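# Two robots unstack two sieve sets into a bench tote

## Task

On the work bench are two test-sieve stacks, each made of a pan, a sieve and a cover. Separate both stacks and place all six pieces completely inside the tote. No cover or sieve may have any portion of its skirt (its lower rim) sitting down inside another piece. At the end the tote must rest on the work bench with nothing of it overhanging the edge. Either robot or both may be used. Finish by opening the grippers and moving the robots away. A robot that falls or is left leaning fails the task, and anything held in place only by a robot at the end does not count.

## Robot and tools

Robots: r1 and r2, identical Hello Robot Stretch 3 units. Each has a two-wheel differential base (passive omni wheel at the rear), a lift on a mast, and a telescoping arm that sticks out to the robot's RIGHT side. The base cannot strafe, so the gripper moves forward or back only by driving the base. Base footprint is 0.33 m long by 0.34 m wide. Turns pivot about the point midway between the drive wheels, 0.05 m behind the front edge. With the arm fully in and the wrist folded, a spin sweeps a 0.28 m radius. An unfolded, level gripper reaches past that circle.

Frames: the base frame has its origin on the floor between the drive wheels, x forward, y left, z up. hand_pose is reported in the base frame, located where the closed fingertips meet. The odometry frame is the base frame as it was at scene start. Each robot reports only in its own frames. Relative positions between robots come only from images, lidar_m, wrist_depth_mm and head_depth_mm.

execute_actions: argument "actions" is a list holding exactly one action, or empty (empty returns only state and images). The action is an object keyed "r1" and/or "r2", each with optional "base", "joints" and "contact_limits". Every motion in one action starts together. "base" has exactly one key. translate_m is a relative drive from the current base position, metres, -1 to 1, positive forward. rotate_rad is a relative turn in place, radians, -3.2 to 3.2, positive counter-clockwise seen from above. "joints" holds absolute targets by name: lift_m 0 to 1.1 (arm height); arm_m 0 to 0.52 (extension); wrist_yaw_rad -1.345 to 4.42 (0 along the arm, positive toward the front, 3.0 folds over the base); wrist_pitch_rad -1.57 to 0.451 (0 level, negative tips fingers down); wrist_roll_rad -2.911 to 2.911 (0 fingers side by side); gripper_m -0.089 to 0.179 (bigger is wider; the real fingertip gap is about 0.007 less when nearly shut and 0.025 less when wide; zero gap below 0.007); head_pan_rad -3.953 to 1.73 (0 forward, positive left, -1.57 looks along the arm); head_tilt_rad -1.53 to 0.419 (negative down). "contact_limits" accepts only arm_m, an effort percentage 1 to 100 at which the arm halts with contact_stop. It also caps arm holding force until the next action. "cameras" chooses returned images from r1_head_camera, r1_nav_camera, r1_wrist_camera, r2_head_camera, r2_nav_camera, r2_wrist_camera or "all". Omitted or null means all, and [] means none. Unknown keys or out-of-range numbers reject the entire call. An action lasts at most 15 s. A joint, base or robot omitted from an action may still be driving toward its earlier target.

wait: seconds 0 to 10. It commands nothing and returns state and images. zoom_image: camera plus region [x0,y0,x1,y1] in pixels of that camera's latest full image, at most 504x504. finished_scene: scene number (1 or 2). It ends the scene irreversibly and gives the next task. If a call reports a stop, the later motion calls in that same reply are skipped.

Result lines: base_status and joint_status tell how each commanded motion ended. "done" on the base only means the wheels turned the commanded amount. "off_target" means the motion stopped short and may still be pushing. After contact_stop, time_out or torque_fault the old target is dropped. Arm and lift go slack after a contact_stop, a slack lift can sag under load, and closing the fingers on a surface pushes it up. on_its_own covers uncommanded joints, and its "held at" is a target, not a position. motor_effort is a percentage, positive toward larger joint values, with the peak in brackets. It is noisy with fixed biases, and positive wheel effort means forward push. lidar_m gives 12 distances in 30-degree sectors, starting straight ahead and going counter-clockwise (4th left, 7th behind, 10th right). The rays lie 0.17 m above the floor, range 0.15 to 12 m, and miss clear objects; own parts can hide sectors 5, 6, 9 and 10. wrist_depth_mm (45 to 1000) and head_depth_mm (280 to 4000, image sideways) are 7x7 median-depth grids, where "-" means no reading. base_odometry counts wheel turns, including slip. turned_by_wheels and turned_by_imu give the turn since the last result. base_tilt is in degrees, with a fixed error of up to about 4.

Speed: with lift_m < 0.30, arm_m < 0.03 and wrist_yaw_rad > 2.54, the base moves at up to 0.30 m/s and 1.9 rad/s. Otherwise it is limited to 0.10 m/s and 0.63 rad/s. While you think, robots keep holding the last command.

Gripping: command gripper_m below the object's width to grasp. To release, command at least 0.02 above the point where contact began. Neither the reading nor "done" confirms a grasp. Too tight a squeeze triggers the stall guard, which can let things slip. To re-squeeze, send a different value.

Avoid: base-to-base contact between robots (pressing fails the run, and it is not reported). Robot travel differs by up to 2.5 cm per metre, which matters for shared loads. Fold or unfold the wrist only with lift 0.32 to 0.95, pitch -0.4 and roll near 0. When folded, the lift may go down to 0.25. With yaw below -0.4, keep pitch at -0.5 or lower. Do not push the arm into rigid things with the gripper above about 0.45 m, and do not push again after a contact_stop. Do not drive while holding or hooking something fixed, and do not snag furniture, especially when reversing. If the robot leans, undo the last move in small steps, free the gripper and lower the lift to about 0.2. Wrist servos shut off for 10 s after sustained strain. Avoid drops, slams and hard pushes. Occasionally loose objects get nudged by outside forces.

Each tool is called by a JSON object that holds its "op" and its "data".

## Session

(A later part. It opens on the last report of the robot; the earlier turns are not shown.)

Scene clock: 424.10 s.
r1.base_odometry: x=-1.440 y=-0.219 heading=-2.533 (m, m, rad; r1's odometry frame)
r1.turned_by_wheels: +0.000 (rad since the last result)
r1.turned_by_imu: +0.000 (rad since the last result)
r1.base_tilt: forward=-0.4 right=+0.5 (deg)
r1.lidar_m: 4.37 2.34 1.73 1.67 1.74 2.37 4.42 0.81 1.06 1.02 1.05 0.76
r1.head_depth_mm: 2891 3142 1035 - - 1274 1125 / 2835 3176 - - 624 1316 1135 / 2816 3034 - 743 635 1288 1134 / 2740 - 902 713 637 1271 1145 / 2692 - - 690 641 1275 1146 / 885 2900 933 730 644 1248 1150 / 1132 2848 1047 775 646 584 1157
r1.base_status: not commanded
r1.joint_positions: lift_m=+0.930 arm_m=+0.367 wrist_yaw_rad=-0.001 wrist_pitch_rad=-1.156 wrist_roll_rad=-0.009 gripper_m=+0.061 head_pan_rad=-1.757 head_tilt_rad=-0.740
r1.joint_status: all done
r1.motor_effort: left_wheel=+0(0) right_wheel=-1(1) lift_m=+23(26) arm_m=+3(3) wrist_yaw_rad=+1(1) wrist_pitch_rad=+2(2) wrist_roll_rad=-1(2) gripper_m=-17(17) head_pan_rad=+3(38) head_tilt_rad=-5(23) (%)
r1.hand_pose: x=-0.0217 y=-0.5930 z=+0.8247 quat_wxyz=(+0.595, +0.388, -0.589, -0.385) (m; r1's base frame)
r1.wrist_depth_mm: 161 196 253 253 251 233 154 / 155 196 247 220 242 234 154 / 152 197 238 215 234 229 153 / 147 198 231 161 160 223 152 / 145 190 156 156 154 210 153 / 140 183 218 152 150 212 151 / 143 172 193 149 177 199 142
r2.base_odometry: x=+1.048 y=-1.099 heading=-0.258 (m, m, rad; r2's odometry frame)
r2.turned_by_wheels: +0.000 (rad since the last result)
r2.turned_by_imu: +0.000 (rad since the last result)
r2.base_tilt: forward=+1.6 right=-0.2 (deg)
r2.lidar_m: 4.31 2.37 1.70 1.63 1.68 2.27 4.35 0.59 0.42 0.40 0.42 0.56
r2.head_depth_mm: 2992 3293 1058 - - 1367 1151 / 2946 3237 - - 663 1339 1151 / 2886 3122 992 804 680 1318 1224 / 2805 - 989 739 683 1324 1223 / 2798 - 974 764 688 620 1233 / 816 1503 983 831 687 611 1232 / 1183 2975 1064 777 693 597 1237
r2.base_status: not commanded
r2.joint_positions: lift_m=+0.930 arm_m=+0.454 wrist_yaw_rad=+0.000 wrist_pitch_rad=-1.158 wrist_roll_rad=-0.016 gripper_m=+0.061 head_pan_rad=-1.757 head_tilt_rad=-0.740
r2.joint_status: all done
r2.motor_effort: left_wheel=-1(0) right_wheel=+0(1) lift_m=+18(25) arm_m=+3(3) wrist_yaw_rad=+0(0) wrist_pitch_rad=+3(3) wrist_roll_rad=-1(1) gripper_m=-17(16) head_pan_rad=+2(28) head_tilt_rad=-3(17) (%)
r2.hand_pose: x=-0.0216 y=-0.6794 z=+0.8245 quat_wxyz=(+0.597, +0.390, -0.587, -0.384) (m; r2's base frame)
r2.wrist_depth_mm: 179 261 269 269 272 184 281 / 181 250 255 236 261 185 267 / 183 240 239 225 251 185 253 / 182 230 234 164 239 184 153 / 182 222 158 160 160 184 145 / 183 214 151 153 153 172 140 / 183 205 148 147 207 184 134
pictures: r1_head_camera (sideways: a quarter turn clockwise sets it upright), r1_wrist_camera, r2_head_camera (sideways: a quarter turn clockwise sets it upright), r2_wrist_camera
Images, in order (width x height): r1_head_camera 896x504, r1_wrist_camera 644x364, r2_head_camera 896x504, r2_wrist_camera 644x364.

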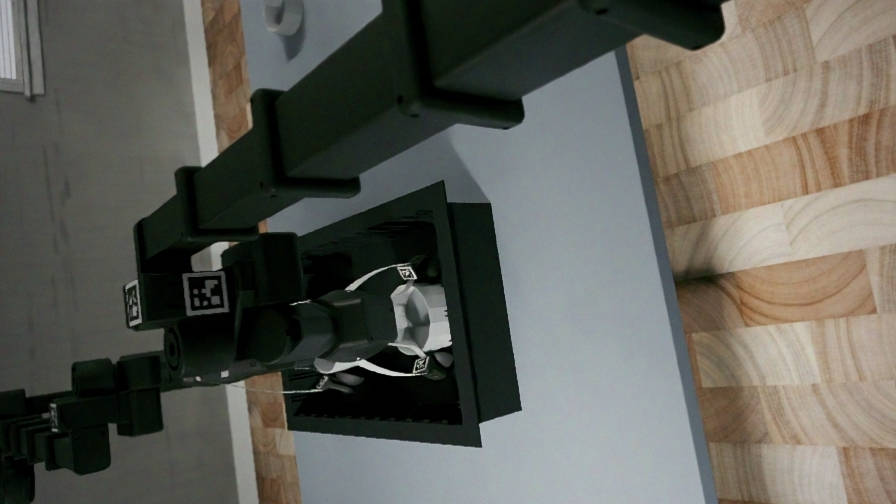

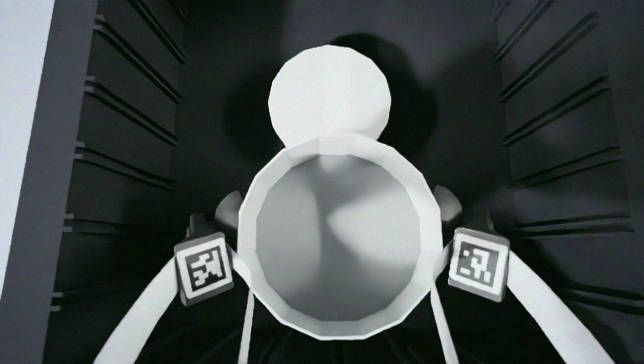

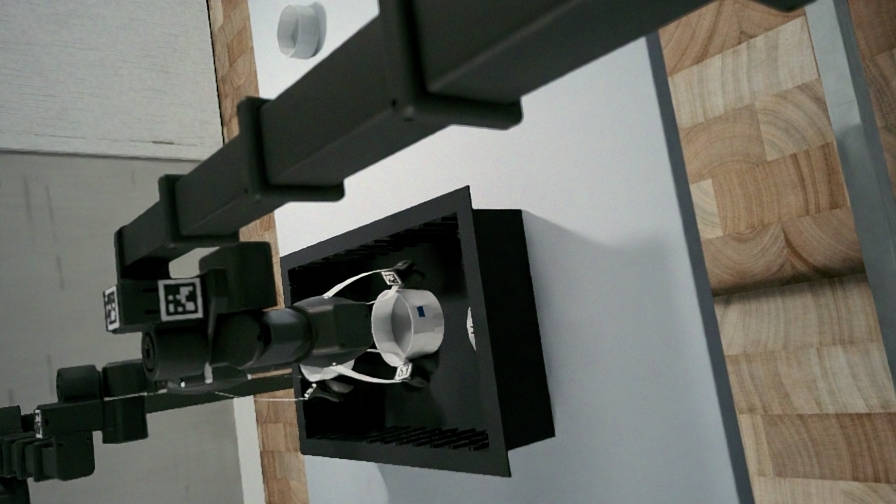

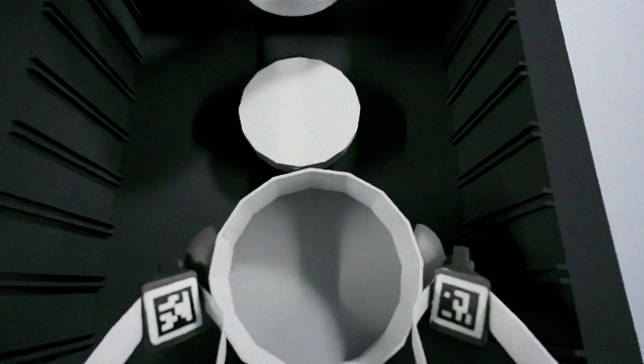

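{"op": "execute_actions", "data": {"actions": [{"r1":{"joints":{"lift_m":0.89}},"r2":{"base":{"translate_m":0.008},"joints":{"arm_m":0.476}}}], "cameras": []}}

{"op": "execute_actions", "data": {"actions": [{"r1":{"joints":{"lift_m":0.88}},"r2":{"joints":{"lift_m":0.883}}}], "cameras": ["r1_head_camera","r1_wrist_camera","r2_head_camera","r2_wrist_camera"]}}

Scene clock: 436.43 s.
r1.base_odometry: x=-1.440 y=-0.219 heading=-2.533 (m, m, rad; r1's odometry frame)
r1.turned_by_wheels: +0.000 (rad since the last result)
r1.turned_by_imu: +0.001 (rad since the last result)
r1.base_tilt: forward=-0.4 right=+0.6 (deg)
r1.lidar_m: 4.37 2.35 1.73 1.67 1.73 2.37 4.44 0.81 1.06 1.02 1.06 0.76
r1.head_depth_mm: 2893 3153 1000 821 - - 1105 / 2858 3173 1045 - 601 1313 1134 / 2811 3141 - 718 634 1289 1138 / 2721 2996 900 715 636 1270 1143 / 2669 2893 - 697 641 1274 1152 / 863 2889 939 724 644 1245 1142 / 1152 2903 1050 774 649 585 1155
r1.base_status: not commanded
r1.joint_positions: lift_m=+0.890 arm_m=+0.367 wrist_yaw_rad=-0.001 wrist_pitch_rad=-1.156 wrist_roll_rad=-0.009 gripper_m=+0.061 head_pan_rad=-1.757 head_tilt_rad=-0.740
r1.joint_status: all done
r1.motor_effort: left_wheel=+0(0) right_wheel=-1(1) lift_m=+22(22) arm_m=+2(3) wrist_yaw_rad=+1(0) wrist_pitch_rad=+2(2) wrist_roll_rad=-2(1) gripper_m=-17(17) head_pan_rad=+3(3) head_tilt_rad=-5(4) (%)
r1.hand_pose: x=-0.0217 y=-0.5930 z=+0.7847 quat_wxyz=(+0.595, +0.388, -0.589, -0.385) (m; r1's base frame)
r1.wrist_depth_mm: 142 196 210 182 206 204 153 / 141 196 202 177 197 198 153 / 141 195 197 172 192 191 153 / 144 191 191 160 160 187 152 / 144 185 155 156 154 180 153 / 141 179 177 151 151 175 150 / 144 173 176 149 172 170 142
r2.base_odometry: x=+1.056 y=-1.102 heading=-0.258 (m, m, rad; r2's odometry frame)
r2.turned_by_wheels: +0.000 (rad since the last result)
r2.turned_by_imu: +0.001 (rad since the last result)
r2.base_tilt: forward=+1.6 right=-0.2 (deg)
r2.lidar_m: 4.32 2.37 1.70 1.63 1.69 2.27 4.37 0.59 0.42 0.40 0.41 0.56
r2.head_depth_mm: 2984 3271 1068 - - 1370 1147 / 2936 3273 - - 676 1342 1149 / 2914 3145 994 782 681 1323 1219 / 2835 - 991 766 683 1331 1221 / 2765 - 954 791 687 619 1228 / 1275 903 975 825 689 609 1235 / 1229 2993 1104 800 693 598 1234
r2.base_status: done
r2.joint_positions: lift_m=+0.930 arm_m=+0.476 wrist_yaw_rad=+0.000 wrist_pitch_rad=-1.158 wrist_roll_rad=-0.016 gripper_m=+0.061 head_pan_rad=-1.757 head_tilt_rad=-0.741
r2.joint_status: all done
r2.motor_effort: left_wheel=-1(3) right_wheel=+0(7) lift_m=+19(17) arm_m=+3(5) wrist_yaw_rad=+0(0) wrist_pitch_rad=+3(3) wrist_roll_rad=-1(1) gripper_m=-17(17) head_pan_rad=+2(2) head_tilt_rad=-2(3) (%)
r2.hand_pose: x=-0.0216 y=-0.7013 z=+0.8245 quat_wxyz=(+0.597, +0.390, -0.587, -0.384) (m; r2's base frame)
r2.wrist_depth_mm: 169 244 239 239 269 201 281 / 172 244 255 231 261 200 264 / 171 240 243 223 249 199 161 / 174 229 233 164 238 198 153 / 173 221 158 159 161 198 147 / 172 213 151 153 153 185 141 / 172 202 148 147 206 199 136
pictures: none
No camera images: the call's "cameras" was empty. Leave "cameras" out to get every camera's image.

Scene clock: 437.80 s.
r1.base_odometry: x=-1.440 y=-0.219 heading=-2.533 (m, m, rad; r1's odometry frame)
r1.turned_by_wheels: +0.000 (rad since the last result)
r1.turned_by_imu: +0.000 (rad since the last result)
r1.base_tilt: forward=-0.5 right=+0.5 (deg)
r1.lidar_m: 4.38 2.34 1.73 1.67 1.73 2.38 4.42 0.81 1.06 1.02 1.06 0.76
r1.head_depth_mm: 2892 3171 992 822 - - 1108 / 2838 3163 1042 - 600 1307 1126 / 2800 3097 - 720 636 1293 1144 / 2711 2974 899 717 636 1293 1140 / 2676 2886 - 693 640 1277 1149 / 1221 771 942 723 644 1259 1150 / 1213 2889 1051 774 648 586 1161
r1.base_status: not commanded
r1.joint_positions: lift_m=+0.887 arm_m=+0.367 wrist_yaw_rad=-0.001 wrist_pitch_rad=-1.154 wrist_roll_rad=-0.009 gripper_m=+0.061 head_pan_rad=-1.757 head_tilt_rad=-0.741
r1.joint_status: lift_m contact_stop (moved -0.003 of -0.010)
r1.on_its_own: lift_m is slack since a contact_stop, until your next command for it (your +0.880 is given up)
r1.motor_effort: left_wheel=+0(1) right_wheel=+0(3) lift_m=+25(29) arm_m=+2(3) wrist_yaw_rad=+1(0) wrist_pitch_rad=+1(2) wrist_roll_rad=-2(1) gripper_m=-17(18) head_pan_rad=+3(4) head_tilt_rad=-4(4) (%)
r1.hand_pose: x=-0.0217 y=-0.5934 z=+0.7818 quat_wxyz=(+0.595, +0.387, -0.590, -0.384) (m; r1's base frame)
r1.wrist_depth_mm: 143 197 209 181 204 202 153 / 141 196 200 175 196 195 153 / 141 194 194 170 190 189 153 / 143 189 188 160 159 184 152 / 145 183 155 156 155 180 153 / 142 178 175 151 151 173 151 / 144 172 173 148 169 169 141
r2.base_odometry: x=+1.056 y=-1.102 heading=-0.258 (m, m, rad; r2's odometry frame)
r2.turned_by_wheels: +0.000 (rad since the last result)
r2.turned_by_imu: +0.000 (rad since the last result)
r2.base_tilt: forward=+1.6 right=-0.3 (deg)
r2.lidar_m: 4.30 2.36 1.70 1.63 1.68 2.27 4.37 0.59 0.42 0.40 0.42 0.56
r2.head_depth_mm: 2970 3275 1051 881 - - 1171 / 2936 3254 1114 - 644 1344 1150 / 2896 3192 - 757 680 1324 1222 / 2842 3051 957 766 684 1324 1229 / 2787 2976 - 799 687 621 1229 / 1276 898 972 842 690 610 1236 / 1227 2982 1111 799 692 598 1237
r2.base_status: not commanded
r2.joint_positions: lift_m=+0.887 arm_m=+0.476 wrist_yaw_rad=+0.000 wrist_pitch_rad=-1.156 wrist_roll_rad=-0.017 gripper_m=+0.061 head_pan_rad=-1.757 head_tilt_rad=-0.741
r2.joint_status: lift_m contact_stop (moved -0.043 of -0.047)
r2.on_its_own: lift_m is slack since a contact_stop, until your next command for it
r2.motor_effort: left_wheel=-1(2) right_wheel=+1(1) lift_m=+18(17) arm_m=+3(3) wrist_yaw_rad=+0(0) wrist_pitch_rad=+3(3) wrist_roll_rad=-1(1) gripper_m=-17(17) head_pan_rad=+2(2) head_tilt_rad=-3(3) (%)
r2.hand_pose: x=-0.0216 y=-0.7018 z=+0.7814 quat_wxyz=(+0.597, +0.390, -0.587, -0.384) (m; r2's base frame)
r2.wrist_depth_mm: 173 217 220 195 225 200 137 / 172 209 210 188 215 200 136 / 170 199 197 179 204 199 136 / 173 190 190 164 196 193 136 / 172 183 158 160 161 187 136 / 170 175 151 153 153 178 135 / 166 168 147 147 169 170 136
pictures: r1_head_camera (sideways: a quarter turn clockwise sets it upright), r1_wrist_camera, r2_head_camera (sideways: a quarter turn clockwise sets it upright), r2_wrist_camera
Images, in order (width x height): r1_head_camera 896x504, r1_wrist_camera 644x364, r2_head_camera 896x504, r2_wrist_camera 644x364.

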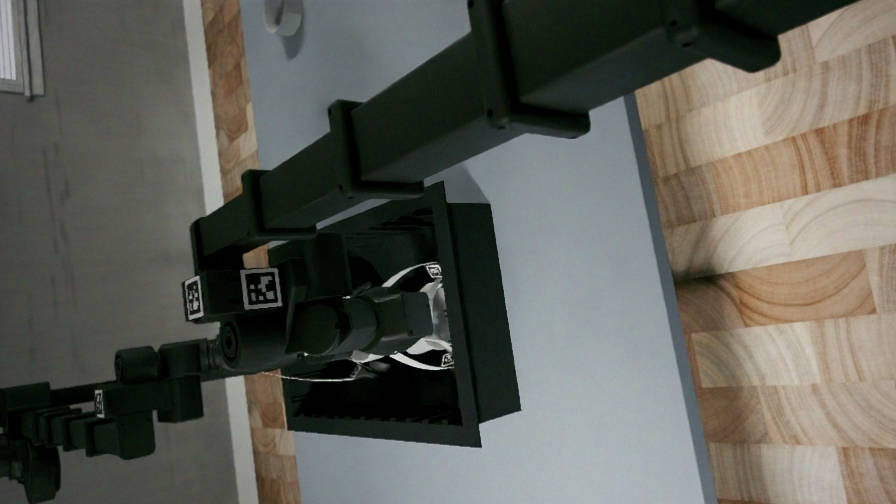

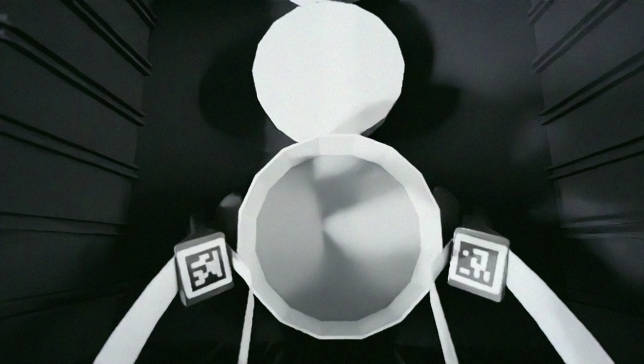

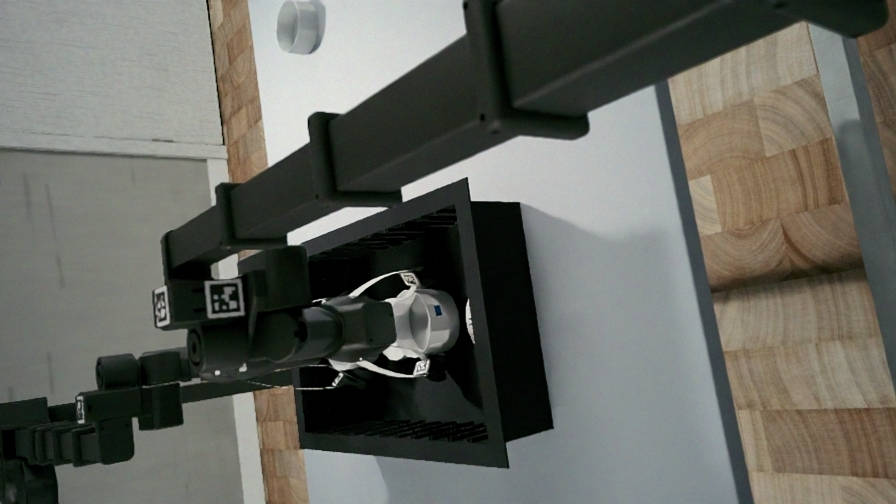

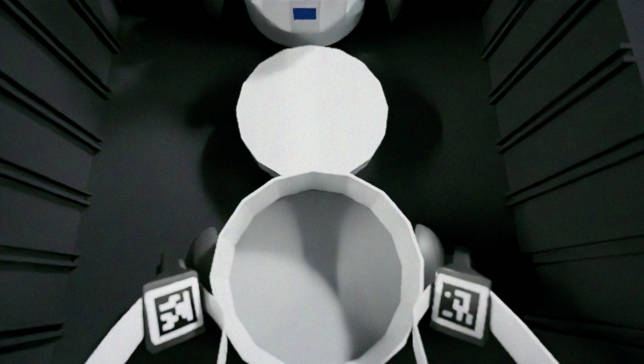

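{"op": "execute_actions", "data": {"actions": [{"r1":{"joints":{"gripper_m":0.11,"lift_m":0.888}},"r2":{"joints":{"gripper_m":0.105,"lift_m":0.888}}}], "cameras": ["r1_wrist_camera","r2_wrist_camera"]}}

{"op": "execute_actions", "data": {"actions": [{"r1":{"joints":{"lift_m":1.0}},"r2":{"joints":{"lift_m":1.0}}}], "cameras": ["r1_wrist_camera","r2_wrist_camera"]}}

Scene clock: 449.20 s.
r1.base_odometry: x=-1.440 y=-0.219 heading=-2.533 (m, m, rad; r1's odometry frame)
r1.turned_by_wheels: +0.000 (rad since the last result)
r1.turned_by_imu: +0.001 (rad since the last result)
r1.base_tilt: forward=-0.5 right=+0.5 (deg)
r1.lidar_m: 4.37 2.34 1.73 1.67 1.73 2.37 4.42 0.81 1.06 1.02 1.06 0.76
r1.head_depth_mm: 2935 3136 996 822 - - 1115 / 2822 3118 1042 - 601 1313 1134 / 2788 3119 - 717 636 1286 1134 / 2722 3011 901 714 639 1290 1139 / 2665 2932 - 692 641 1269 1148 / 1233 751 940 723 645 1258 1149 / 1197 2903 1043 772 646 584 1157
r1.base_status: not commanded
r1.joint_positions: lift_m=+0.888 arm_m=+0.367 wrist_yaw_rad=-0.001 wrist_pitch_rad=-1.155 wrist_roll_rad=-0.009 gripper_m=+0.110 head_pan_rad=-1.757 head_tilt_rad=-0.741
r1.joint_status: all done
r1.motor_effort: left_wheel=+0(0) right_wheel=+0(0) lift_m=+28(26) arm_m=+2(3) wrist_yaw_rad=+1(0) wrist_pitch_rad=+1(2) wrist_roll_rad=-2(1) gripper_m=+0(93) head_pan_rad=+3(3) head_tilt_rad=-4(4) (%)
r1.hand_pose: x=-0.0217 y=-0.5932 z=+0.7825 quat_wxyz=(+0.595, +0.388, -0.590, -0.385) (m; r1's base frame)
r1.wrist_depth_mm: 142 197 208 181 202 202 153 / 141 197 200 176 194 194 153 / 141 194 195 170 191 189 152 / 144 188 189 168 168 184 153 / 144 182 165 164 162 180 152 / 142 174 177 159 159 172 145 / 141 174 173 160 171 170 143
r2.base_odometry: x=+1.056 y=-1.102 heading=-0.258 (m, m, rad; r2's odometry frame)
r2.turned_by_wheels: +0.000 (rad since the last result)
r2.turned_by_imu: +0.001 (rad since the last result)
r2.base_tilt: forward=+1.6 right=-0.3 (deg)
r2.lidar_m: 4.30 2.36 1.70 1.63 1.68 2.28 4.36 0.59 0.42 0.40 0.41 0.56
r2.head_depth_mm: 2984 3279 1052 878 - - 1159 / 2907 3261 1112 - 642 1346 1148 / 2897 3185 - 758 680 1326 1223 / 2831 3061 955 761 682 1322 1222 / 2799 2985 - 804 687 621 1225 / 1275 899 973 833 689 609 1230 / 1226 2979 1106 799 693 596 1240
r2.base_status: not commanded
r2.joint_positions: lift_m=+0.888 arm_m=+0.476 wrist_yaw_rad=+0.000 wrist_pitch_rad=-1.155 wrist_roll_rad=-0.017 gripper_m=+0.105 head_pan_rad=-1.757 head_tilt_rad=-0.741
r2.joint_status: all done
r2.motor_effort: left_wheel=-1(1) right_wheel=+1(1) lift_m=+22(22) arm_m=+3(3) wrist_yaw_rad=+0(0) wrist_pitch_rad=+2(3) wrist_roll_rad=-1(1) gripper_m=+0(91) head_pan_rad=+2(2) head_tilt_rad=-2(3) (%)
r2.hand_pose: x=-0.0216 y=-0.7020 z=+0.7825 quat_wxyz=(+0.597, +0.389, -0.587, -0.383) (m; r2's base frame)
r2.wrist_depth_mm: 173 218 217 195 226 200 136 / 171 207 209 187 214 199 135 / 171 199 197 178 203 199 135 / 174 190 192 172 195 191 136 / 171 182 166 167 184 187 136 / 171 175 159 160 158 175 136 / 167 167 156 154 158 170 135
pictures: r1_wrist_camera, r2_wrist_camera
Images, in order (width x height): r1_wrist_camera 644x364, r2_wrist_camera 644x364.

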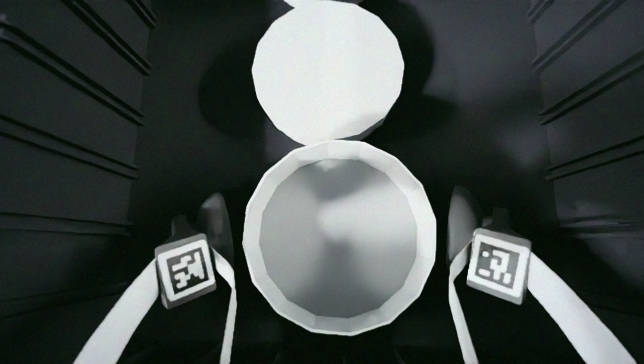

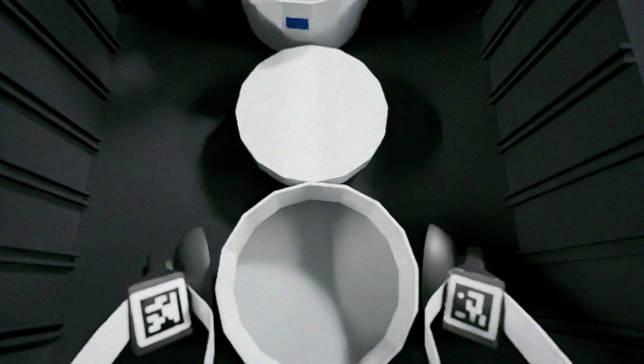

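Scene clock: 451.07 s.
r1.base_odometry: x=-1.440 y=-0.219 heading=-2.533 (m, m, rad; r1's odometry frame)
r1.turned_by_wheels: +0.000 (rad since the last result)
r1.turned_by_imu: +0.000 (rad since the last result)
r1.base_tilt: forward=-0.5 right=+0.7 (deg)
r1.lidar_m: 4.34 2.34 1.74 1.67 1.73 2.37 4.43 0.81 1.06 1.02 1.06 0.76
r1.head_depth_mm: 2900 - - 745 644 1303 1131 / 2758 - 967 777 633 1313 1134 / 2676 3116 1009 754 633 1282 1137 / 2601 3106 952 714 636 1293 1140 / - - 893 747 645 1272 1146 / 652 2915 944 724 643 1253 1154 / 2567 2878 1047 777 647 584 1150
r1.base_status: not commanded
r1.joint_positions: lift_m=+1.000 arm_m=+0.367 wrist_yaw_rad=-0.001 wrist_pitch_rad=-1.155 wrist_roll_rad=-0.009 gripper_m=+0.110 head_pan_rad=-1.757 head_tilt_rad=-0.741
r1.joint_status: all done
r1.motor_effort: left_wheel=+0(0) right_wheel=+0(1) lift_m=+29(31) arm_m=+3(3) wrist_yaw_rad=+0(0) wrist_pitch_rad=+1(1) wrist_roll_rad=-1(2) gripper_m=+1(0) head_pan_rad=+3(3) head_tilt_rad=-5(4) (%)
r1.hand_pose: x=-0.0217 y=-0.5932 z=+0.8944 quat_wxyz=(+0.595, +0.388, -0.590, -0.385) (m; r1's base frame)
r1.wrist_depth_mm: 343 340 330 309 326 254 327 / 329 247 324 309 321 235 317 / 325 247 311 289 307 233 306 / 313 228 302 281 299 226 297 / 303 214 292 276 290 204 286 / 294 211 286 280 283 274 278 / 288 199 197 196 198 195 271
r2.base_odometry: x=+1.056 y=-1.102 heading=-0.258 (m, m, rad; r2's odometry frame)
r2.turned_by_wheels: +0.000 (rad since the last result)
r2.turned_by_imu: +0.000 (rad since the last result)
r2.base_tilt: forward=+1.6 right=-0.2 (deg)
r2.lidar_m: 4.30 2.37 1.69 1.63 1.68 2.27 4.38 0.59 0.42 0.40 0.41 0.56
r2.head_depth_mm: 2989 - - 799 672 1375 1163 / 2864 - 1026 828 677 1344 1158 / 2805 3233 1076 782 680 1326 1221 / - 3212 984 775 684 1322 1228 / - - 978 812 687 619 1226 / 775 2940 972 842 689 608 1234 / 2699 2994 1104 799 692 596 1242
r2.base_status: not commanded
r2.joint_positions: lift_m=+1.000 arm_m=+0.476 wrist_yaw_rad=+0.000 wrist_pitch_rad=-1.155 wrist_roll_rad=-0.017 gripper_m=+0.105 head_pan_rad=-1.757 head_tilt_rad=-0.741
r2.joint_status: all done
r2.motor_effort: left_wheel=-1(0) right_wheel=+1(0) lift_m=+25(25) arm_m=+3(4) wrist_yaw_rad=+0(0) wrist_pitch_rad=+2(2) wrist_roll_rad=-1(1) gripper_m=+0(0) head_pan_rad=+2(2) head_tilt_rad=-3(3) (%)
r2.hand_pose: x=-0.0216 y=-0.7020 z=+0.8944 quat_wxyz=(+0.597, +0.389, -0.587, -0.383) (m; r2's base frame)
r2.wrist_depth_mm: 346 263 320 311 310 361 369 / 332 262 335 318 337 340 352 / 318 246 322 308 321 249 333 / 302 245 301 286 306 250 319 / 288 237 293 278 296 230 303 / 275 213 280 266 284 207 293 / 193 251 270 269 272 220 280
pictures: r1_wrist_camera, r2_wrist_camera
Images, in order (width x height): r1_wrist_camera 644x364, r2_wrist_camera 644x364.

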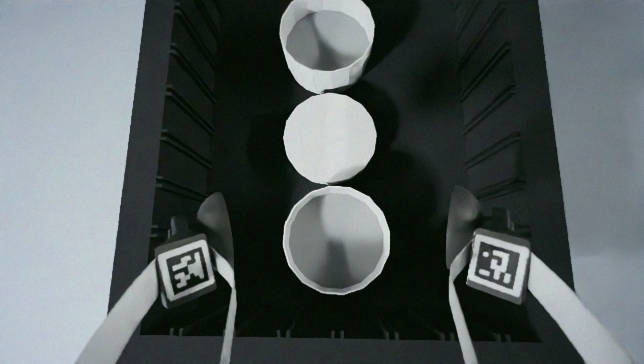

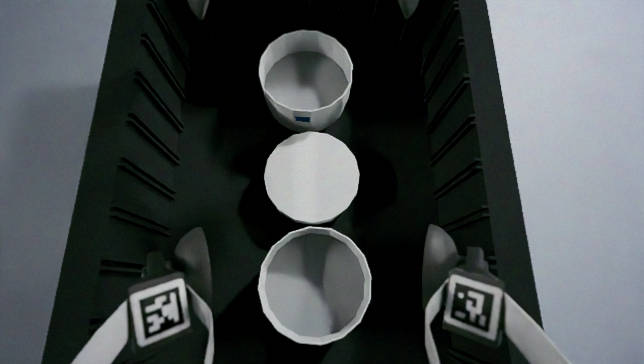

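{"op": "execute_actions", "data": {"actions": [{"r1":{"base":{"translate_m":0.495},"joints":{"arm_m":0.297,"gripper_m":0.125}},"r2":{"base":{"translate_m":0.557},"joints":{"arm_m":0.315,"gripper_m":0.125}}}], "cameras": []}}

{"op": "execute_actions", "data": {"actions": [{"r1":{"joints":{"lift_m":0.887}},"r2":{"joints":{"lift_m":0.887}}}], "cameras": ["r1_wrist_camera","r2_wrist_camera"]}}

Scene clock: 464.53 s.
r1.base_odometry: x=-1.846 y=-0.502 heading=-2.533 (m, m, rad; r1's odometry frame)
r1.turned_by_wheels: +0.000 (rad since the last result)
r1.turned_by_imu: +0.003 (rad since the last result)
r1.base_tilt: forward=-0.4 right=+0.7 (deg)
r1.lidar_m: 3.87 2.36 1.71 1.67 1.74 2.37 4.90 1.27 1.06 1.02 0.41 4.03
r1.head_depth_mm: 2894 - - 746 646 1309 1133 / 2784 - 960 774 633 1316 1132 / 2669 3170 1015 780 633 1292 1140 / 2632 - 1017 770 640 1271 1139 / 2557 - - 788 641 1271 1149 / 2574 2995 1035 771 645 1245 1054 / 2578 2878 1047 797 648 583 1130
r1.base_status: done
r1.joint_positions: lift_m=+1.000 arm_m=+0.297 wrist_yaw_rad=-0.001 wrist_pitch_rad=-1.155 wrist_roll_rad=-0.009 gripper_m=+0.125 head_pan_rad=-1.757 head_tilt_rad=-0.741
r1.joint_status: all done
r1.motor_effort: left_wheel=+0(6) right_wheel=+0(5) lift_m=+29(30) arm_m=-2(8) wrist_yaw_rad=+0(0) wrist_pitch_rad=+1(1) wrist_roll_rad=-2(1) gripper_m=+0(69) head_pan_rad=+3(3) head_tilt_rad=-4(5) (%)
r1.hand_pose: x=-0.0217 y=-0.5238 z=+0.8944 quat_wxyz=(+0.595, +0.388, -0.590, -0.385) (m; r1's base frame)
r1.wrist_depth_mm: - 342 341 339 332 327 324 / - 331 330 322 321 319 319 / - 319 318 312 310 308 305 / - 310 308 301 302 300 295 / 307 300 297 292 293 - 288 / 298 293 290 285 285 280 281 / 290 284 281 280 278 275 276
r2.base_odometry: x=+1.595 y=-1.244 heading=-0.258 (m, m, rad; r2's odometry frame)
r2.turned_by_wheels: +0.000 (rad since the last result)
r2.turned_by_imu: +0.001 (rad since the last result)
r2.base_tilt: forward=+1.6 right=-0.3 (deg)
r2.lidar_m: 3.76 2.38 1.71 1.64 1.69 2.29 4.92 0.57 0.41 0.39 0.40 3.94
r2.head_depth_mm: 2981 - - 788 674 1342 1162 / 2909 - 1022 828 678 1320 1216 / 2800 3271 1072 831 681 1326 1219 / - - 1081 812 683 619 1226 / 2685 - - 840 684 606 1233 / 2715 3011 1097 834 689 596 816 / 2688 2951 2509 853 694 585 1211
r2.base_status: done
r2.joint_positions: lift_m=+1.000 arm_m=+0.315 wrist_yaw_rad=+0.000 wrist_pitch_rad=-1.155 wrist_roll_rad=-0.017 gripper_m=+0.125 head_pan_rad=-1.757 head_tilt_rad=-0.741
r2.joint_status: all done
r2.motor_effort: left_wheel=+0(3) right_wheel=+0(5) lift_m=+24(24) arm_m=-2(4) wrist_yaw_rad=+0(0) wrist_pitch_rad=+2(2) wrist_roll_rad=-1(1) gripper_m=+0(83) head_pan_rad=+2(2) head_tilt_rad=-3(2) (%)
r2.hand_pose: x=-0.0216 y=-0.5416 z=+0.8944 quat_wxyz=(+0.597, +0.389, -0.587, -0.383) (m; r2's base frame)
r2.wrist_depth_mm: - 352 355 357 359 364 366 / - 335 340 343 345 346 353 / - 315 323 327 325 331 333 / - 306 309 310 316 315 319 / - 296 295 297 302 302 306 / 938 - 283 283 289 295 293 / 926 267 275 274 276 277 281
pictures: none
No camera images: the call's "cameras" was empty. Leave "cameras" out to get every camera's image.

Scene clock: 466.40 s.
r1.base_odometry: x=-1.846 y=-0.502 heading=-2.533 (m, m, rad; r1's odometry frame)
r1.turned_by_wheels: +0.000 (rad since the last result)
r1.turned_by_imu: +0.000 (rad since the last result)
r1.base_tilt: forward=-0.4 right=+0.5 (deg)
r1.lidar_m: 3.87 2.36 1.71 1.67 1.73 2.37 4.92 1.26 1.06 1.02 0.41 4.04
r1.head_depth_mm: 2924 3179 907 773 - - 1113 / 2798 3153 983 - 624 1316 1130 / 2776 3110 - 755 636 1287 1138 / 2722 3035 - 761 637 1265 1140 / 2668 3024 - 732 642 1280 1146 / 2601 2944 1037 797 645 1243 1052 / 2564 2887 1044 799 649 585 1138
r1.base_status: not commanded
r1.joint_positions: lift_m=+0.887 arm_m=+0.297 wrist_yaw_rad=-0.001 wrist_pitch_rad=-1.155 wrist_roll_rad=-0.009 gripper_m=+0.125 head_pan_rad=-1.757 head_tilt_rad=-0.741
r1.joint_status: all done
r1.motor_effort: left_wheel=+0(0) right_wheel=+0(1) lift_m=+22(24) arm_m=-1(2) wrist_yaw_rad=+1(0) wrist_pitch_rad=+1(1) wrist_roll_rad=-2(1) gripper_m=+1(1) head_pan_rad=+3(4) head_tilt_rad=-4(4) (%)
r1.hand_pose: x=-0.0217 y=-0.5238 z=+0.7818 quat_wxyz=(+0.595, +0.388, -0.590, -0.385) (m; r1's base frame)
r1.wrist_depth_mm: 214 212 210 208 205 203 203 / 208 205 203 201 200 197 196 / 200 199 197 196 193 192 190 / 193 193 190 186 187 186 184 / 188 188 184 181 182 - 179 / 183 183 178 177 176 175 174 / 178 175 175 173 171 171 169
r2.base_odometry: x=+1.595 y=-1.244 heading=-0.258 (m, m, rad; r2's odometry frame)
r2.turned_by_wheels: +0.000 (rad since the last result)
r2.turned_by_imu: +0.000 (rad since the last result)
r2.base_tilt: forward=+1.7 right=-0.2 (deg)
r2.lidar_m: 3.75 2.38 1.72 1.64 1.70 2.29 4.90 0.57 0.41 0.39 0.40 3.93
r2.head_depth_mm: 2994 3266 989 852 - - 1170 / 2928 3247 1110 - 661 1320 1211 / 2897 3194 - 809 680 1323 1222 / 2836 3163 - 820 683 617 1223 / 2775 3116 - - 683 608 1222 / 2742 3060 1100 847 689 596 816 / 2689 2984 2510 850 690 584 1217
r2.base_status: not commanded
r2.joint_positions: lift_m=+0.887 arm_m=+0.315 wrist_yaw_rad=+0.000 wrist_pitch_rad=-1.155 wrist_roll_rad=-0.017 gripper_m=+0.125 head_pan_rad=-1.757 head_tilt_rad=-0.741
r2.joint_status: all done
r2.motor_effort: left_wheel=+0(0) right_wheel=+0(0) lift_m=+17(22) arm_m=-4(3) wrist_yaw_rad=+0(0) wrist_pitch_rad=+2(2) wrist_roll_rad=-1(1) gripper_m=+0(0) head_pan_rad=+2(2) head_tilt_rad=-3(3) (%)
r2.hand_pose: x=-0.0216 y=-0.5416 z=+0.7817 quat_wxyz=(+0.597, +0.389, -0.587, -0.383) (m; r2's base frame)
r2.wrist_depth_mm: 220 221 223 226 229 230 233 / 209 211 214 214 216 219 221 / 199 202 204 205 206 209 210 / 191 192 194 195 198 199 201 / 183 185 184 185 187 191 191 / 176 - 177 177 179 184 184 / 170 168 170 170 172 172 177
pictures: r1_wrist_camera, r2_wrist_camera
Images, in order (width x height): r1_wrist_camera 644x364, r2_wrist_camera 644x364.

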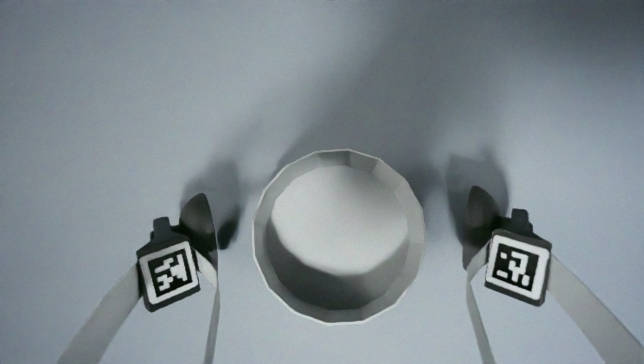

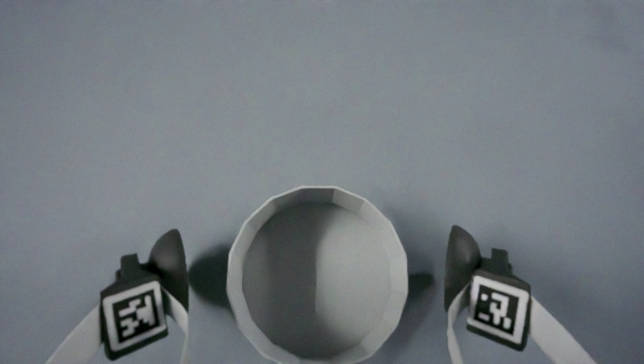

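{"op": "execute_actions", "data": {"actions": [{"r1":{"joints":{"gripper_m":0.06}},"r2":{"joints":{"gripper_m":0.06}}}], "cameras": ["r1_wrist_camera","r2_wrist_camera"]}}

Scene clock: 470.17 s.
r1.base_odometry: x=-1.846 y=-0.502 heading=-2.533 (m, m, rad; r1's odometry frame)
r1.turned_by_wheels: +0.000 (rad since the last result)
r1.turned_by_imu: +0.001 (rad since the last result)
r1.base_tilt: forward=-0.5 right=+0.8 (deg)
r1.lidar_m: 3.87 2.37 1.72 1.67 1.73 2.37 4.91 1.27 1.06 1.02 0.41 4.03
r1.head_depth_mm: 2876 3186 914 775 - - 1112 / 2852 3110 980 - 624 1311 1132 / 2808 3054 - 756 634 1285 1132 / 2766 3074 - 783 636 1265 1140 / 2707 2975 - 730 641 1271 1146 / 2628 2935 1034 795 646 1248 1049 / 2560 2917 1046 797 646 584 1128
r1.base_status: not commanded
r1.joint_positions: lift_m=+0.887 arm_m=+0.297 wrist_yaw_rad=-0.001 wrist_pitch_rad=-1.155 wrist_roll_rad=-0.009 gripper_m=+0.061 head_pan_rad=-1.757 head_tilt_rad=-0.741
r1.joint_status: all done
r1.motor_effort: left_wheel=+1(0) right_wheel=+0(0) lift_m=+22(22) arm_m=-2(3) wrist_yaw_rad=+0(0) wrist_pitch_rad=+1(1) wrist_roll_rad=-1(1) gripper_m=-15(99) head_pan_rad=+3(3) head_tilt_rad=-4(4) (%)
r1.hand_pose: x=-0.0217 y=-0.5238 z=+0.7818 quat_wxyz=(+0.595, +0.388, -0.590, -0.385) (m; r1's base frame)
r1.wrist_depth_mm: 213 211 209 207 206 203 202 / 206 203 202 200 200 197 196 / 200 200 196 194 192 191 190 / 193 191 191 185 186 186 184 / 188 187 180 182 179 180 179 / 182 182 179 176 175 175 174 / 177 176 174 172 171 171 169
r2.base_odometry: x=+1.595 y=-1.244 heading=-0.258 (m, m, rad; r2's odometry frame)
r2.turned_by_wheels: +0.000 (rad since the last result)
r2.turned_by_imu: +0.001 (rad since the last result)
r2.base_tilt: forward=+1.6 right=-0.3 (deg)
r2.lidar_m: 3.77 2.38 1.71 1.64 1.70 2.28 4.92 0.57 0.41 0.39 0.40 3.95
r2.head_depth_mm: 2986 3281 993 852 - - 1170 / 2938 3232 1112 - 662 1323 1219 / 2911 3215 - 810 679 1320 1225 / 2849 3156 - 814 685 618 1223 / 2801 3101 - - 680 605 1224 / 2715 3032 1092 846 688 596 819 / 2677 2981 2521 851 694 585 1216
r2.base_status: not commanded
r2.joint_positions: lift_m=+0.887 arm_m=+0.315 wrist_yaw_rad=+0.000 wrist_pitch_rad=-1.155 wrist_roll_rad=-0.017 gripper_m=+0.061 head_pan_rad=-1.757 head_tilt_rad=-0.741
r2.joint_status: all done
r2.motor_effort: left_wheel=+0(0) right_wheel=+0(0) lift_m=+17(17) arm_m=-3(4) wrist_yaw_rad=+0(0) wrist_pitch_rad=+2(2) wrist_roll_rad=-1(1) gripper_m=-14(97) head_pan_rad=+2(2) head_tilt_rad=-3(2) (%)
r2.hand_pose: x=-0.0216 y=-0.5416 z=+0.7817 quat_wxyz=(+0.597, +0.390, -0.587, -0.383) (m; r2's base frame)
r2.wrist_depth_mm: 220 222 224 224 229 231 233 / 210 210 213 215 217 218 220 / 199 201 202 204 208 209 210 / 191 192 195 196 197 199 200 / 182 184 185 184 188 189 191 / 176 176 175 177 177 182 183 / 169 169 169 170 172 174 176
pictures: r1_wrist_camera, r2_wrist_camera
Images, in order (width x height): r1_wrist_camera 644x364, r2_wrist_camera 644x364.

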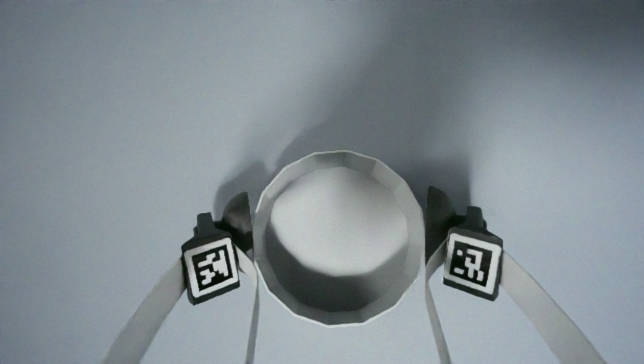

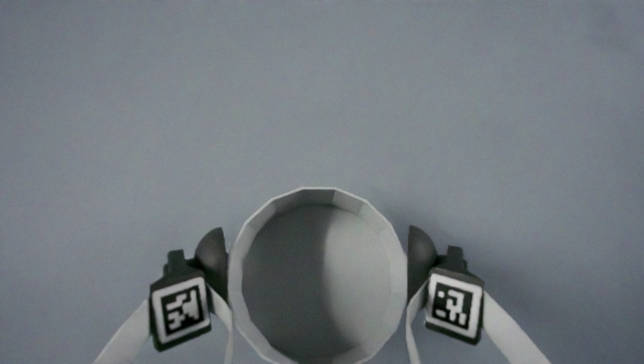

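{"op": "execute_actions", "data": {"actions": [{"r1":{"base":{"translate_m":-0.488},"joints":{"arm_m":0.452,"lift_m":1.02}},"r2":{"base":{"translate_m":-0.549},"joints":{"arm_m":0.385,"lift_m":1.02}}}], "cameras": ["r1_wrist_camera","r2_wrist_camera","r2_head_camera"]}}

Scene clock: 480.50 s.
r1.base_odometry: x=-1.446 y=-0.223 heading=-2.533 (m, m, rad; r1's odometry frame)
r1.turned_by_wheels: +0.000 (rad since the last result)
r1.turned_by_imu: +0.003 (rad since the last result)
r1.base_tilt: forward=-0.2 right=+0.7 (deg)
r1.lidar_m: 4.36 2.35 1.73 1.67 1.73 2.37 4.40 0.82 1.06 1.02 1.06 0.75
r1.head_depth_mm: 2798 - 918 768 645 1309 1124 / - - 965 775 632 1314 1136 / - 3147 1012 734 634 1291 1139 / 2827 3113 937 714 639 1268 1143 / - 3025 850 744 640 1274 1147 / 2662 2908 940 724 645 1248 1149 / 2555 2903 1049 801 646 585 1156
r1.base_status: done
r1.joint_positions: lift_m=+1.020 arm_m=+0.452 wrist_yaw_rad=-0.001 wrist_pitch_rad=-1.155 wrist_roll_rad=-0.009 gripper_m=+0.061 head_pan_rad=-1.757 head_tilt_rad=-0.741
r1.joint_status: all done
r1.motor_effort: left_wheel=+0(5) right_wheel=-1(5) lift_m=+31(29) arm_m=+3(5) wrist_yaw_rad=+0(1) wrist_pitch_rad=+1(1) wrist_roll_rad=-2(1) gripper_m=-14(14) head_pan_rad=+3(3) head_tilt_rad=-4(4) (%)
r1.hand_pose: x=-0.0217 y=-0.6781 z=+0.9143 quat_wxyz=(+0.595, +0.388, -0.589, -0.385) (m; r1's base frame)
r1.wrist_depth_mm: 368 368 341 332 343 272 347 / 356 351 332 338 340 265 336 / 344 339 328 311 326 253 325 / 333 328 302 189 320 253 314 / 324 316 182 183 182 226 303 / 314 312 304 175 176 244 297 / 307 227 296 277 290 252 290
r2.base_odometry: x=+1.064 y=-1.104 heading=-0.258 (m, m, rad; r2's odometry frame)
r2.turned_by_wheels: +0.000 (rad since the last result)
r2.turned_by_imu: +0.004 (rad since the last result)
r2.base_tilt: forward=+1.7 right=-0.2 (deg)
r2.lidar_m: 4.31 2.36 1.70 1.63 1.69 2.27 4.38 0.59 0.42 0.40 0.41 0.56
r2.head_depth_mm: 2875 - - 823 673 1370 1167 / - - 1067 826 677 1342 1153 / - 3200 1075 768 679 1328 1220 / - 3219 982 818 685 1328 1227 / - - 939 695 688 619 1232 / 751 3011 985 817 687 607 1234 / 2706 2992 1105 824 694 597 1239
r2.base_status: done
r2.joint_positions: lift_m=+1.020 arm_m=+0.385 wrist_yaw_rad=+0.000 wrist_pitch_rad=-1.157 wrist_roll_rad=-0.017 gripper_m=+0.061 head_pan_rad=-1.757 head_tilt_rad=-0.741
r2.joint_status: all done
r2.motor_effort: left_wheel=-1(4) right_wheel=+1(5) lift_m=+24(23) arm_m=+4(3) wrist_yaw_rad=+0(0) wrist_pitch_rad=+3(3) wrist_roll_rad=-1(1) gripper_m=-14(14) head_pan_rad=+2(2) head_tilt_rad=-3(3) (%)
r2.hand_pose: x=-0.0216 y=-0.6106 z=+0.9142 quat_wxyz=(+0.597, +0.390, -0.587, -0.384) (m; r2's base frame)
r2.wrist_depth_mm: 370 365 373 225 362 384 394 / 355 293 357 337 358 367 368 / 337 268 340 321 341 347 354 / 323 248 327 309 329 266 339 / 311 246 310 189 313 246 323 / 299 219 176 180 177 228 312 / 284 214 259 166 256 245 299
pictures: r1_wrist_camera, r2_head_camera (sideways: a quarter turn clockwise sets it upright), r2_wrist_camera
Images, in order (width x height): r1_wrist_camera 644x364, r2_head_camera 896x504, r2_wrist_camera 644x364.

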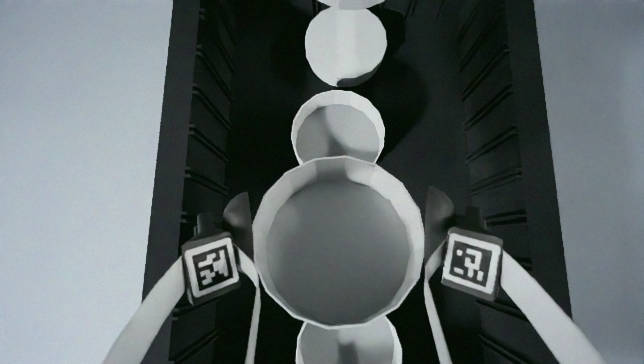

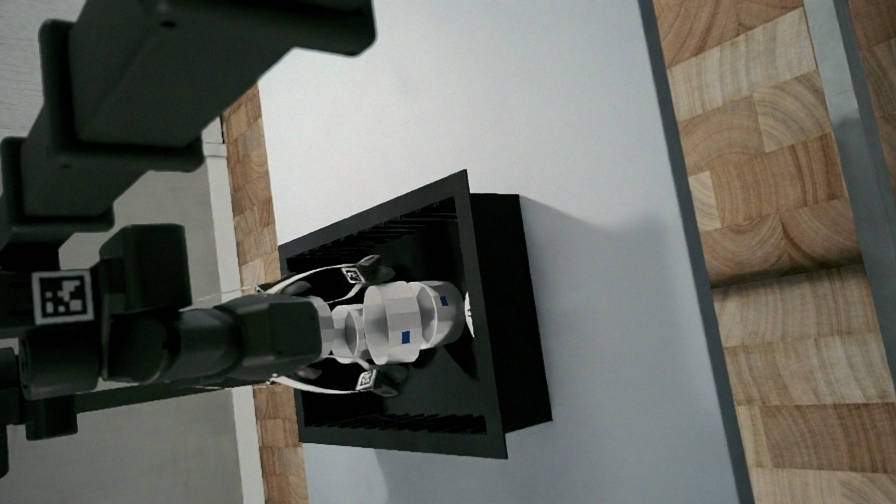

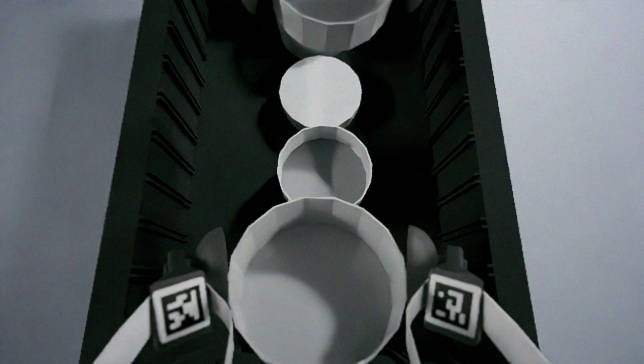

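{"op": "execute_actions", "data": {"actions": [{"r1":{"joints":{"arm_m":0.454,"lift_m":0.918}},"r2":{"joints":{"arm_m":0.38,"lift_m":0.918}}}], "cameras": ["r1_wrist_camera","r2_wrist_camera","r2_head_camera","r1_head_camera"]}}

Scene clock: 498.93 s.
r1.base_odometry: x=-1.446 y=-0.223 heading=-2.533 (m, m, rad; r1's odometry frame)
r1.turned_by_wheels: +0.000 (rad since the last result)
r1.turned_by_imu: +0.001 (rad since the last result)
r1.base_tilt: forward=-0.5 right=+0.6 (deg)
r1.lidar_m: 4.35 2.34 1.73 1.67 1.74 2.38 4.42 0.81 1.06 1.02 1.06 0.76
r1.head_depth_mm: 2930 3187 997 - - 1265 1132 / 2855 3171 1091 - 616 1306 1142 / 2790 3066 - 730 633 1297 1133 / 2720 - 940 713 639 1266 1143 / 2636 - 894 745 642 1271 1143 / 825 2949 938 724 645 1251 1151 / 2534 2881 1046 799 650 584 1154
r1.base_status: not commanded
r1.joint_positions: lift_m=+0.918 arm_m=+0.454 wrist_yaw_rad=-0.001 wrist_pitch_rad=-1.155 wrist_roll_rad=-0.009 gripper_m=+0.061 head_pan_rad=-1.757 head_tilt_rad=-0.741
r1.joint_status: all done
r1.motor_effort: left_wheel=+1(0) right_wheel=-1(1) lift_m=+22(26) arm_m=+3(2) wrist_yaw_rad=+0(0) wrist_pitch_rad=+2(2) wrist_roll_rad=-1(1) gripper_m=-14(14) head_pan_rad=+3(3) head_tilt_rad=-4(3) (%)
r1.hand_pose: x=-0.0217 y=-0.6801 z=+0.8127 quat_wxyz=(+0.595, +0.388, -0.589, -0.385) (m; r1's base frame)
r1.wrist_depth_mm: 147 179 242 213 236 234 165 / 142 181 233 211 226 227 166 / 138 181 227 205 220 218 164 / 134 180 219 189 215 215 164 / 133 181 181 183 181 208 165 / 134 170 205 174 175 202 161 / 136 194 201 181 198 195 151
r2.base_odometry: x=+1.064 y=-1.104 heading=-0.258 (m, m, rad; r2's odometry frame)
r2.turned_by_wheels: +0.000 (rad since the last result)
r2.turned_by_imu: +0.001 (rad since the last result)
r2.base_tilt: forward=+1.6 right=-0.2 (deg)
r2.lidar_m: 4.32 2.36 1.70 1.63 1.69 2.27 4.38 0.58 0.42 0.40 0.42 0.56
r2.head_depth_mm: 2997 3268 1081 - - 1366 1165 / 2919 3232 1163 - 678 1342 1153 / 2900 3145 994 758 679 1322 1217 / 2841 3079 882 793 684 1325 1227 / 2777 786 - 765 687 620 1233 / 813 2236 981 817 690 608 1238 / 1190 2974 1102 826 693 598 1236
r2.base_status: not commanded
r2.joint_positions: lift_m=+0.918 arm_m=+0.380 wrist_yaw_rad=+0.000 wrist_pitch_rad=-1.158 wrist_roll_rad=-0.017 gripper_m=+0.061 head_pan_rad=-1.757 head_tilt_rad=-0.741
r2.joint_status: all done
r2.motor_effort: left_wheel=+0(0) right_wheel=+0(1) lift_m=+18(23) arm_m=-4(5) wrist_yaw_rad=+0(0) wrist_pitch_rad=+3(3) wrist_roll_rad=-1(1) gripper_m=-14(13) head_pan_rad=+2(2) head_tilt_rad=-3(3) (%)
r2.hand_pose: x=-0.0216 y=-0.6060 z=+0.8125 quat_wxyz=(+0.597, +0.390, -0.586, -0.384) (m; r2's base frame)
r2.wrist_depth_mm: 159 229 255 215 259 214 164 / 162 229 244 222 247 215 154 / 160 226 231 216 235 213 148 / 160 218 222 205 226 213 145 / 163 209 211 188 217 213 145 / 162 201 176 179 177 199 145 / 164 193 193 168 196 197 145
pictures: r1_head_camera (sideways: a quarter turn clockwise sets it upright), r1_wrist_camera, r2_head_camera (sideways: a quarter turn clockwise sets it upright), r2_wrist_camera
Images, in order (width x height): r1_head_camera 896x504, r1_wrist_camera 644x364, r2_head_camera 896x504, r2_wrist_camera 644x364.

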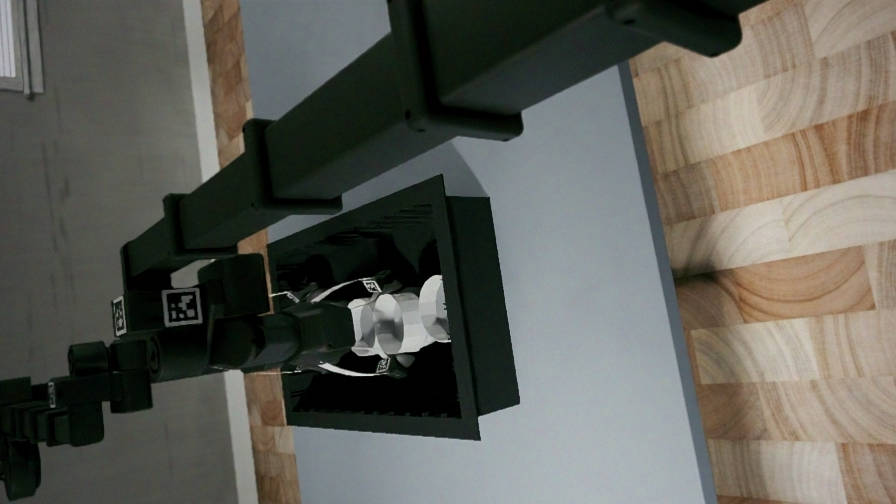

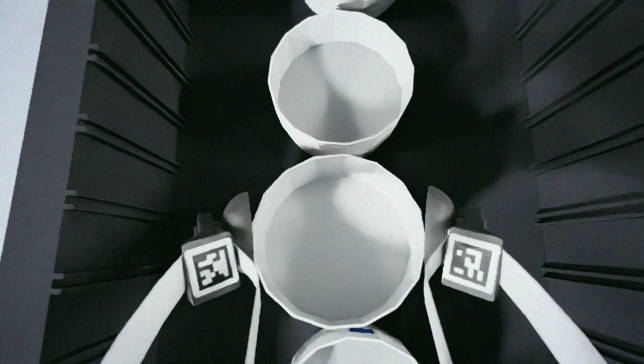

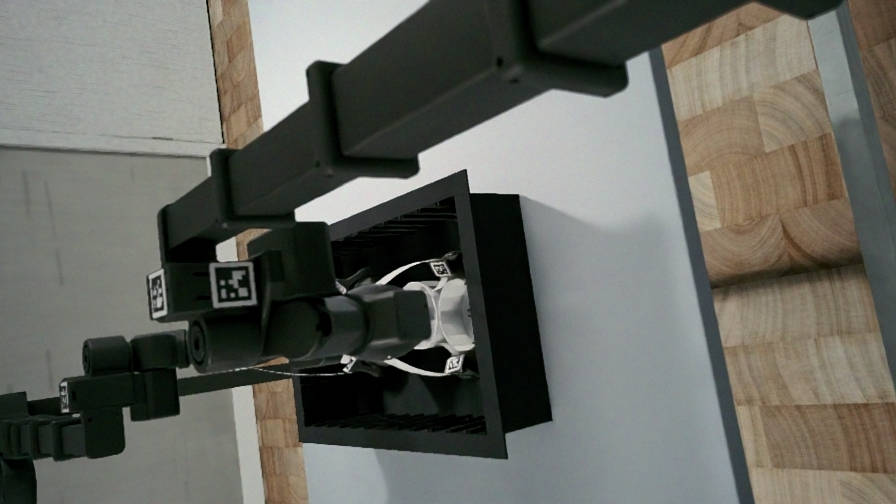

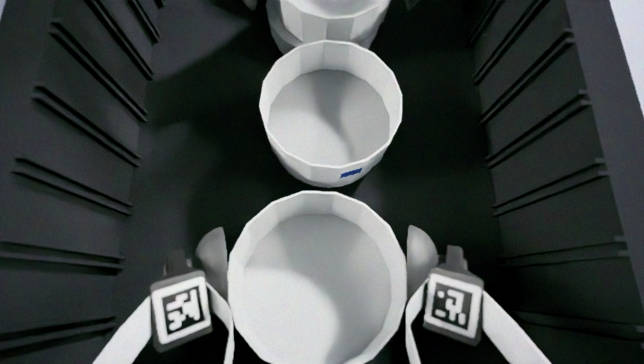

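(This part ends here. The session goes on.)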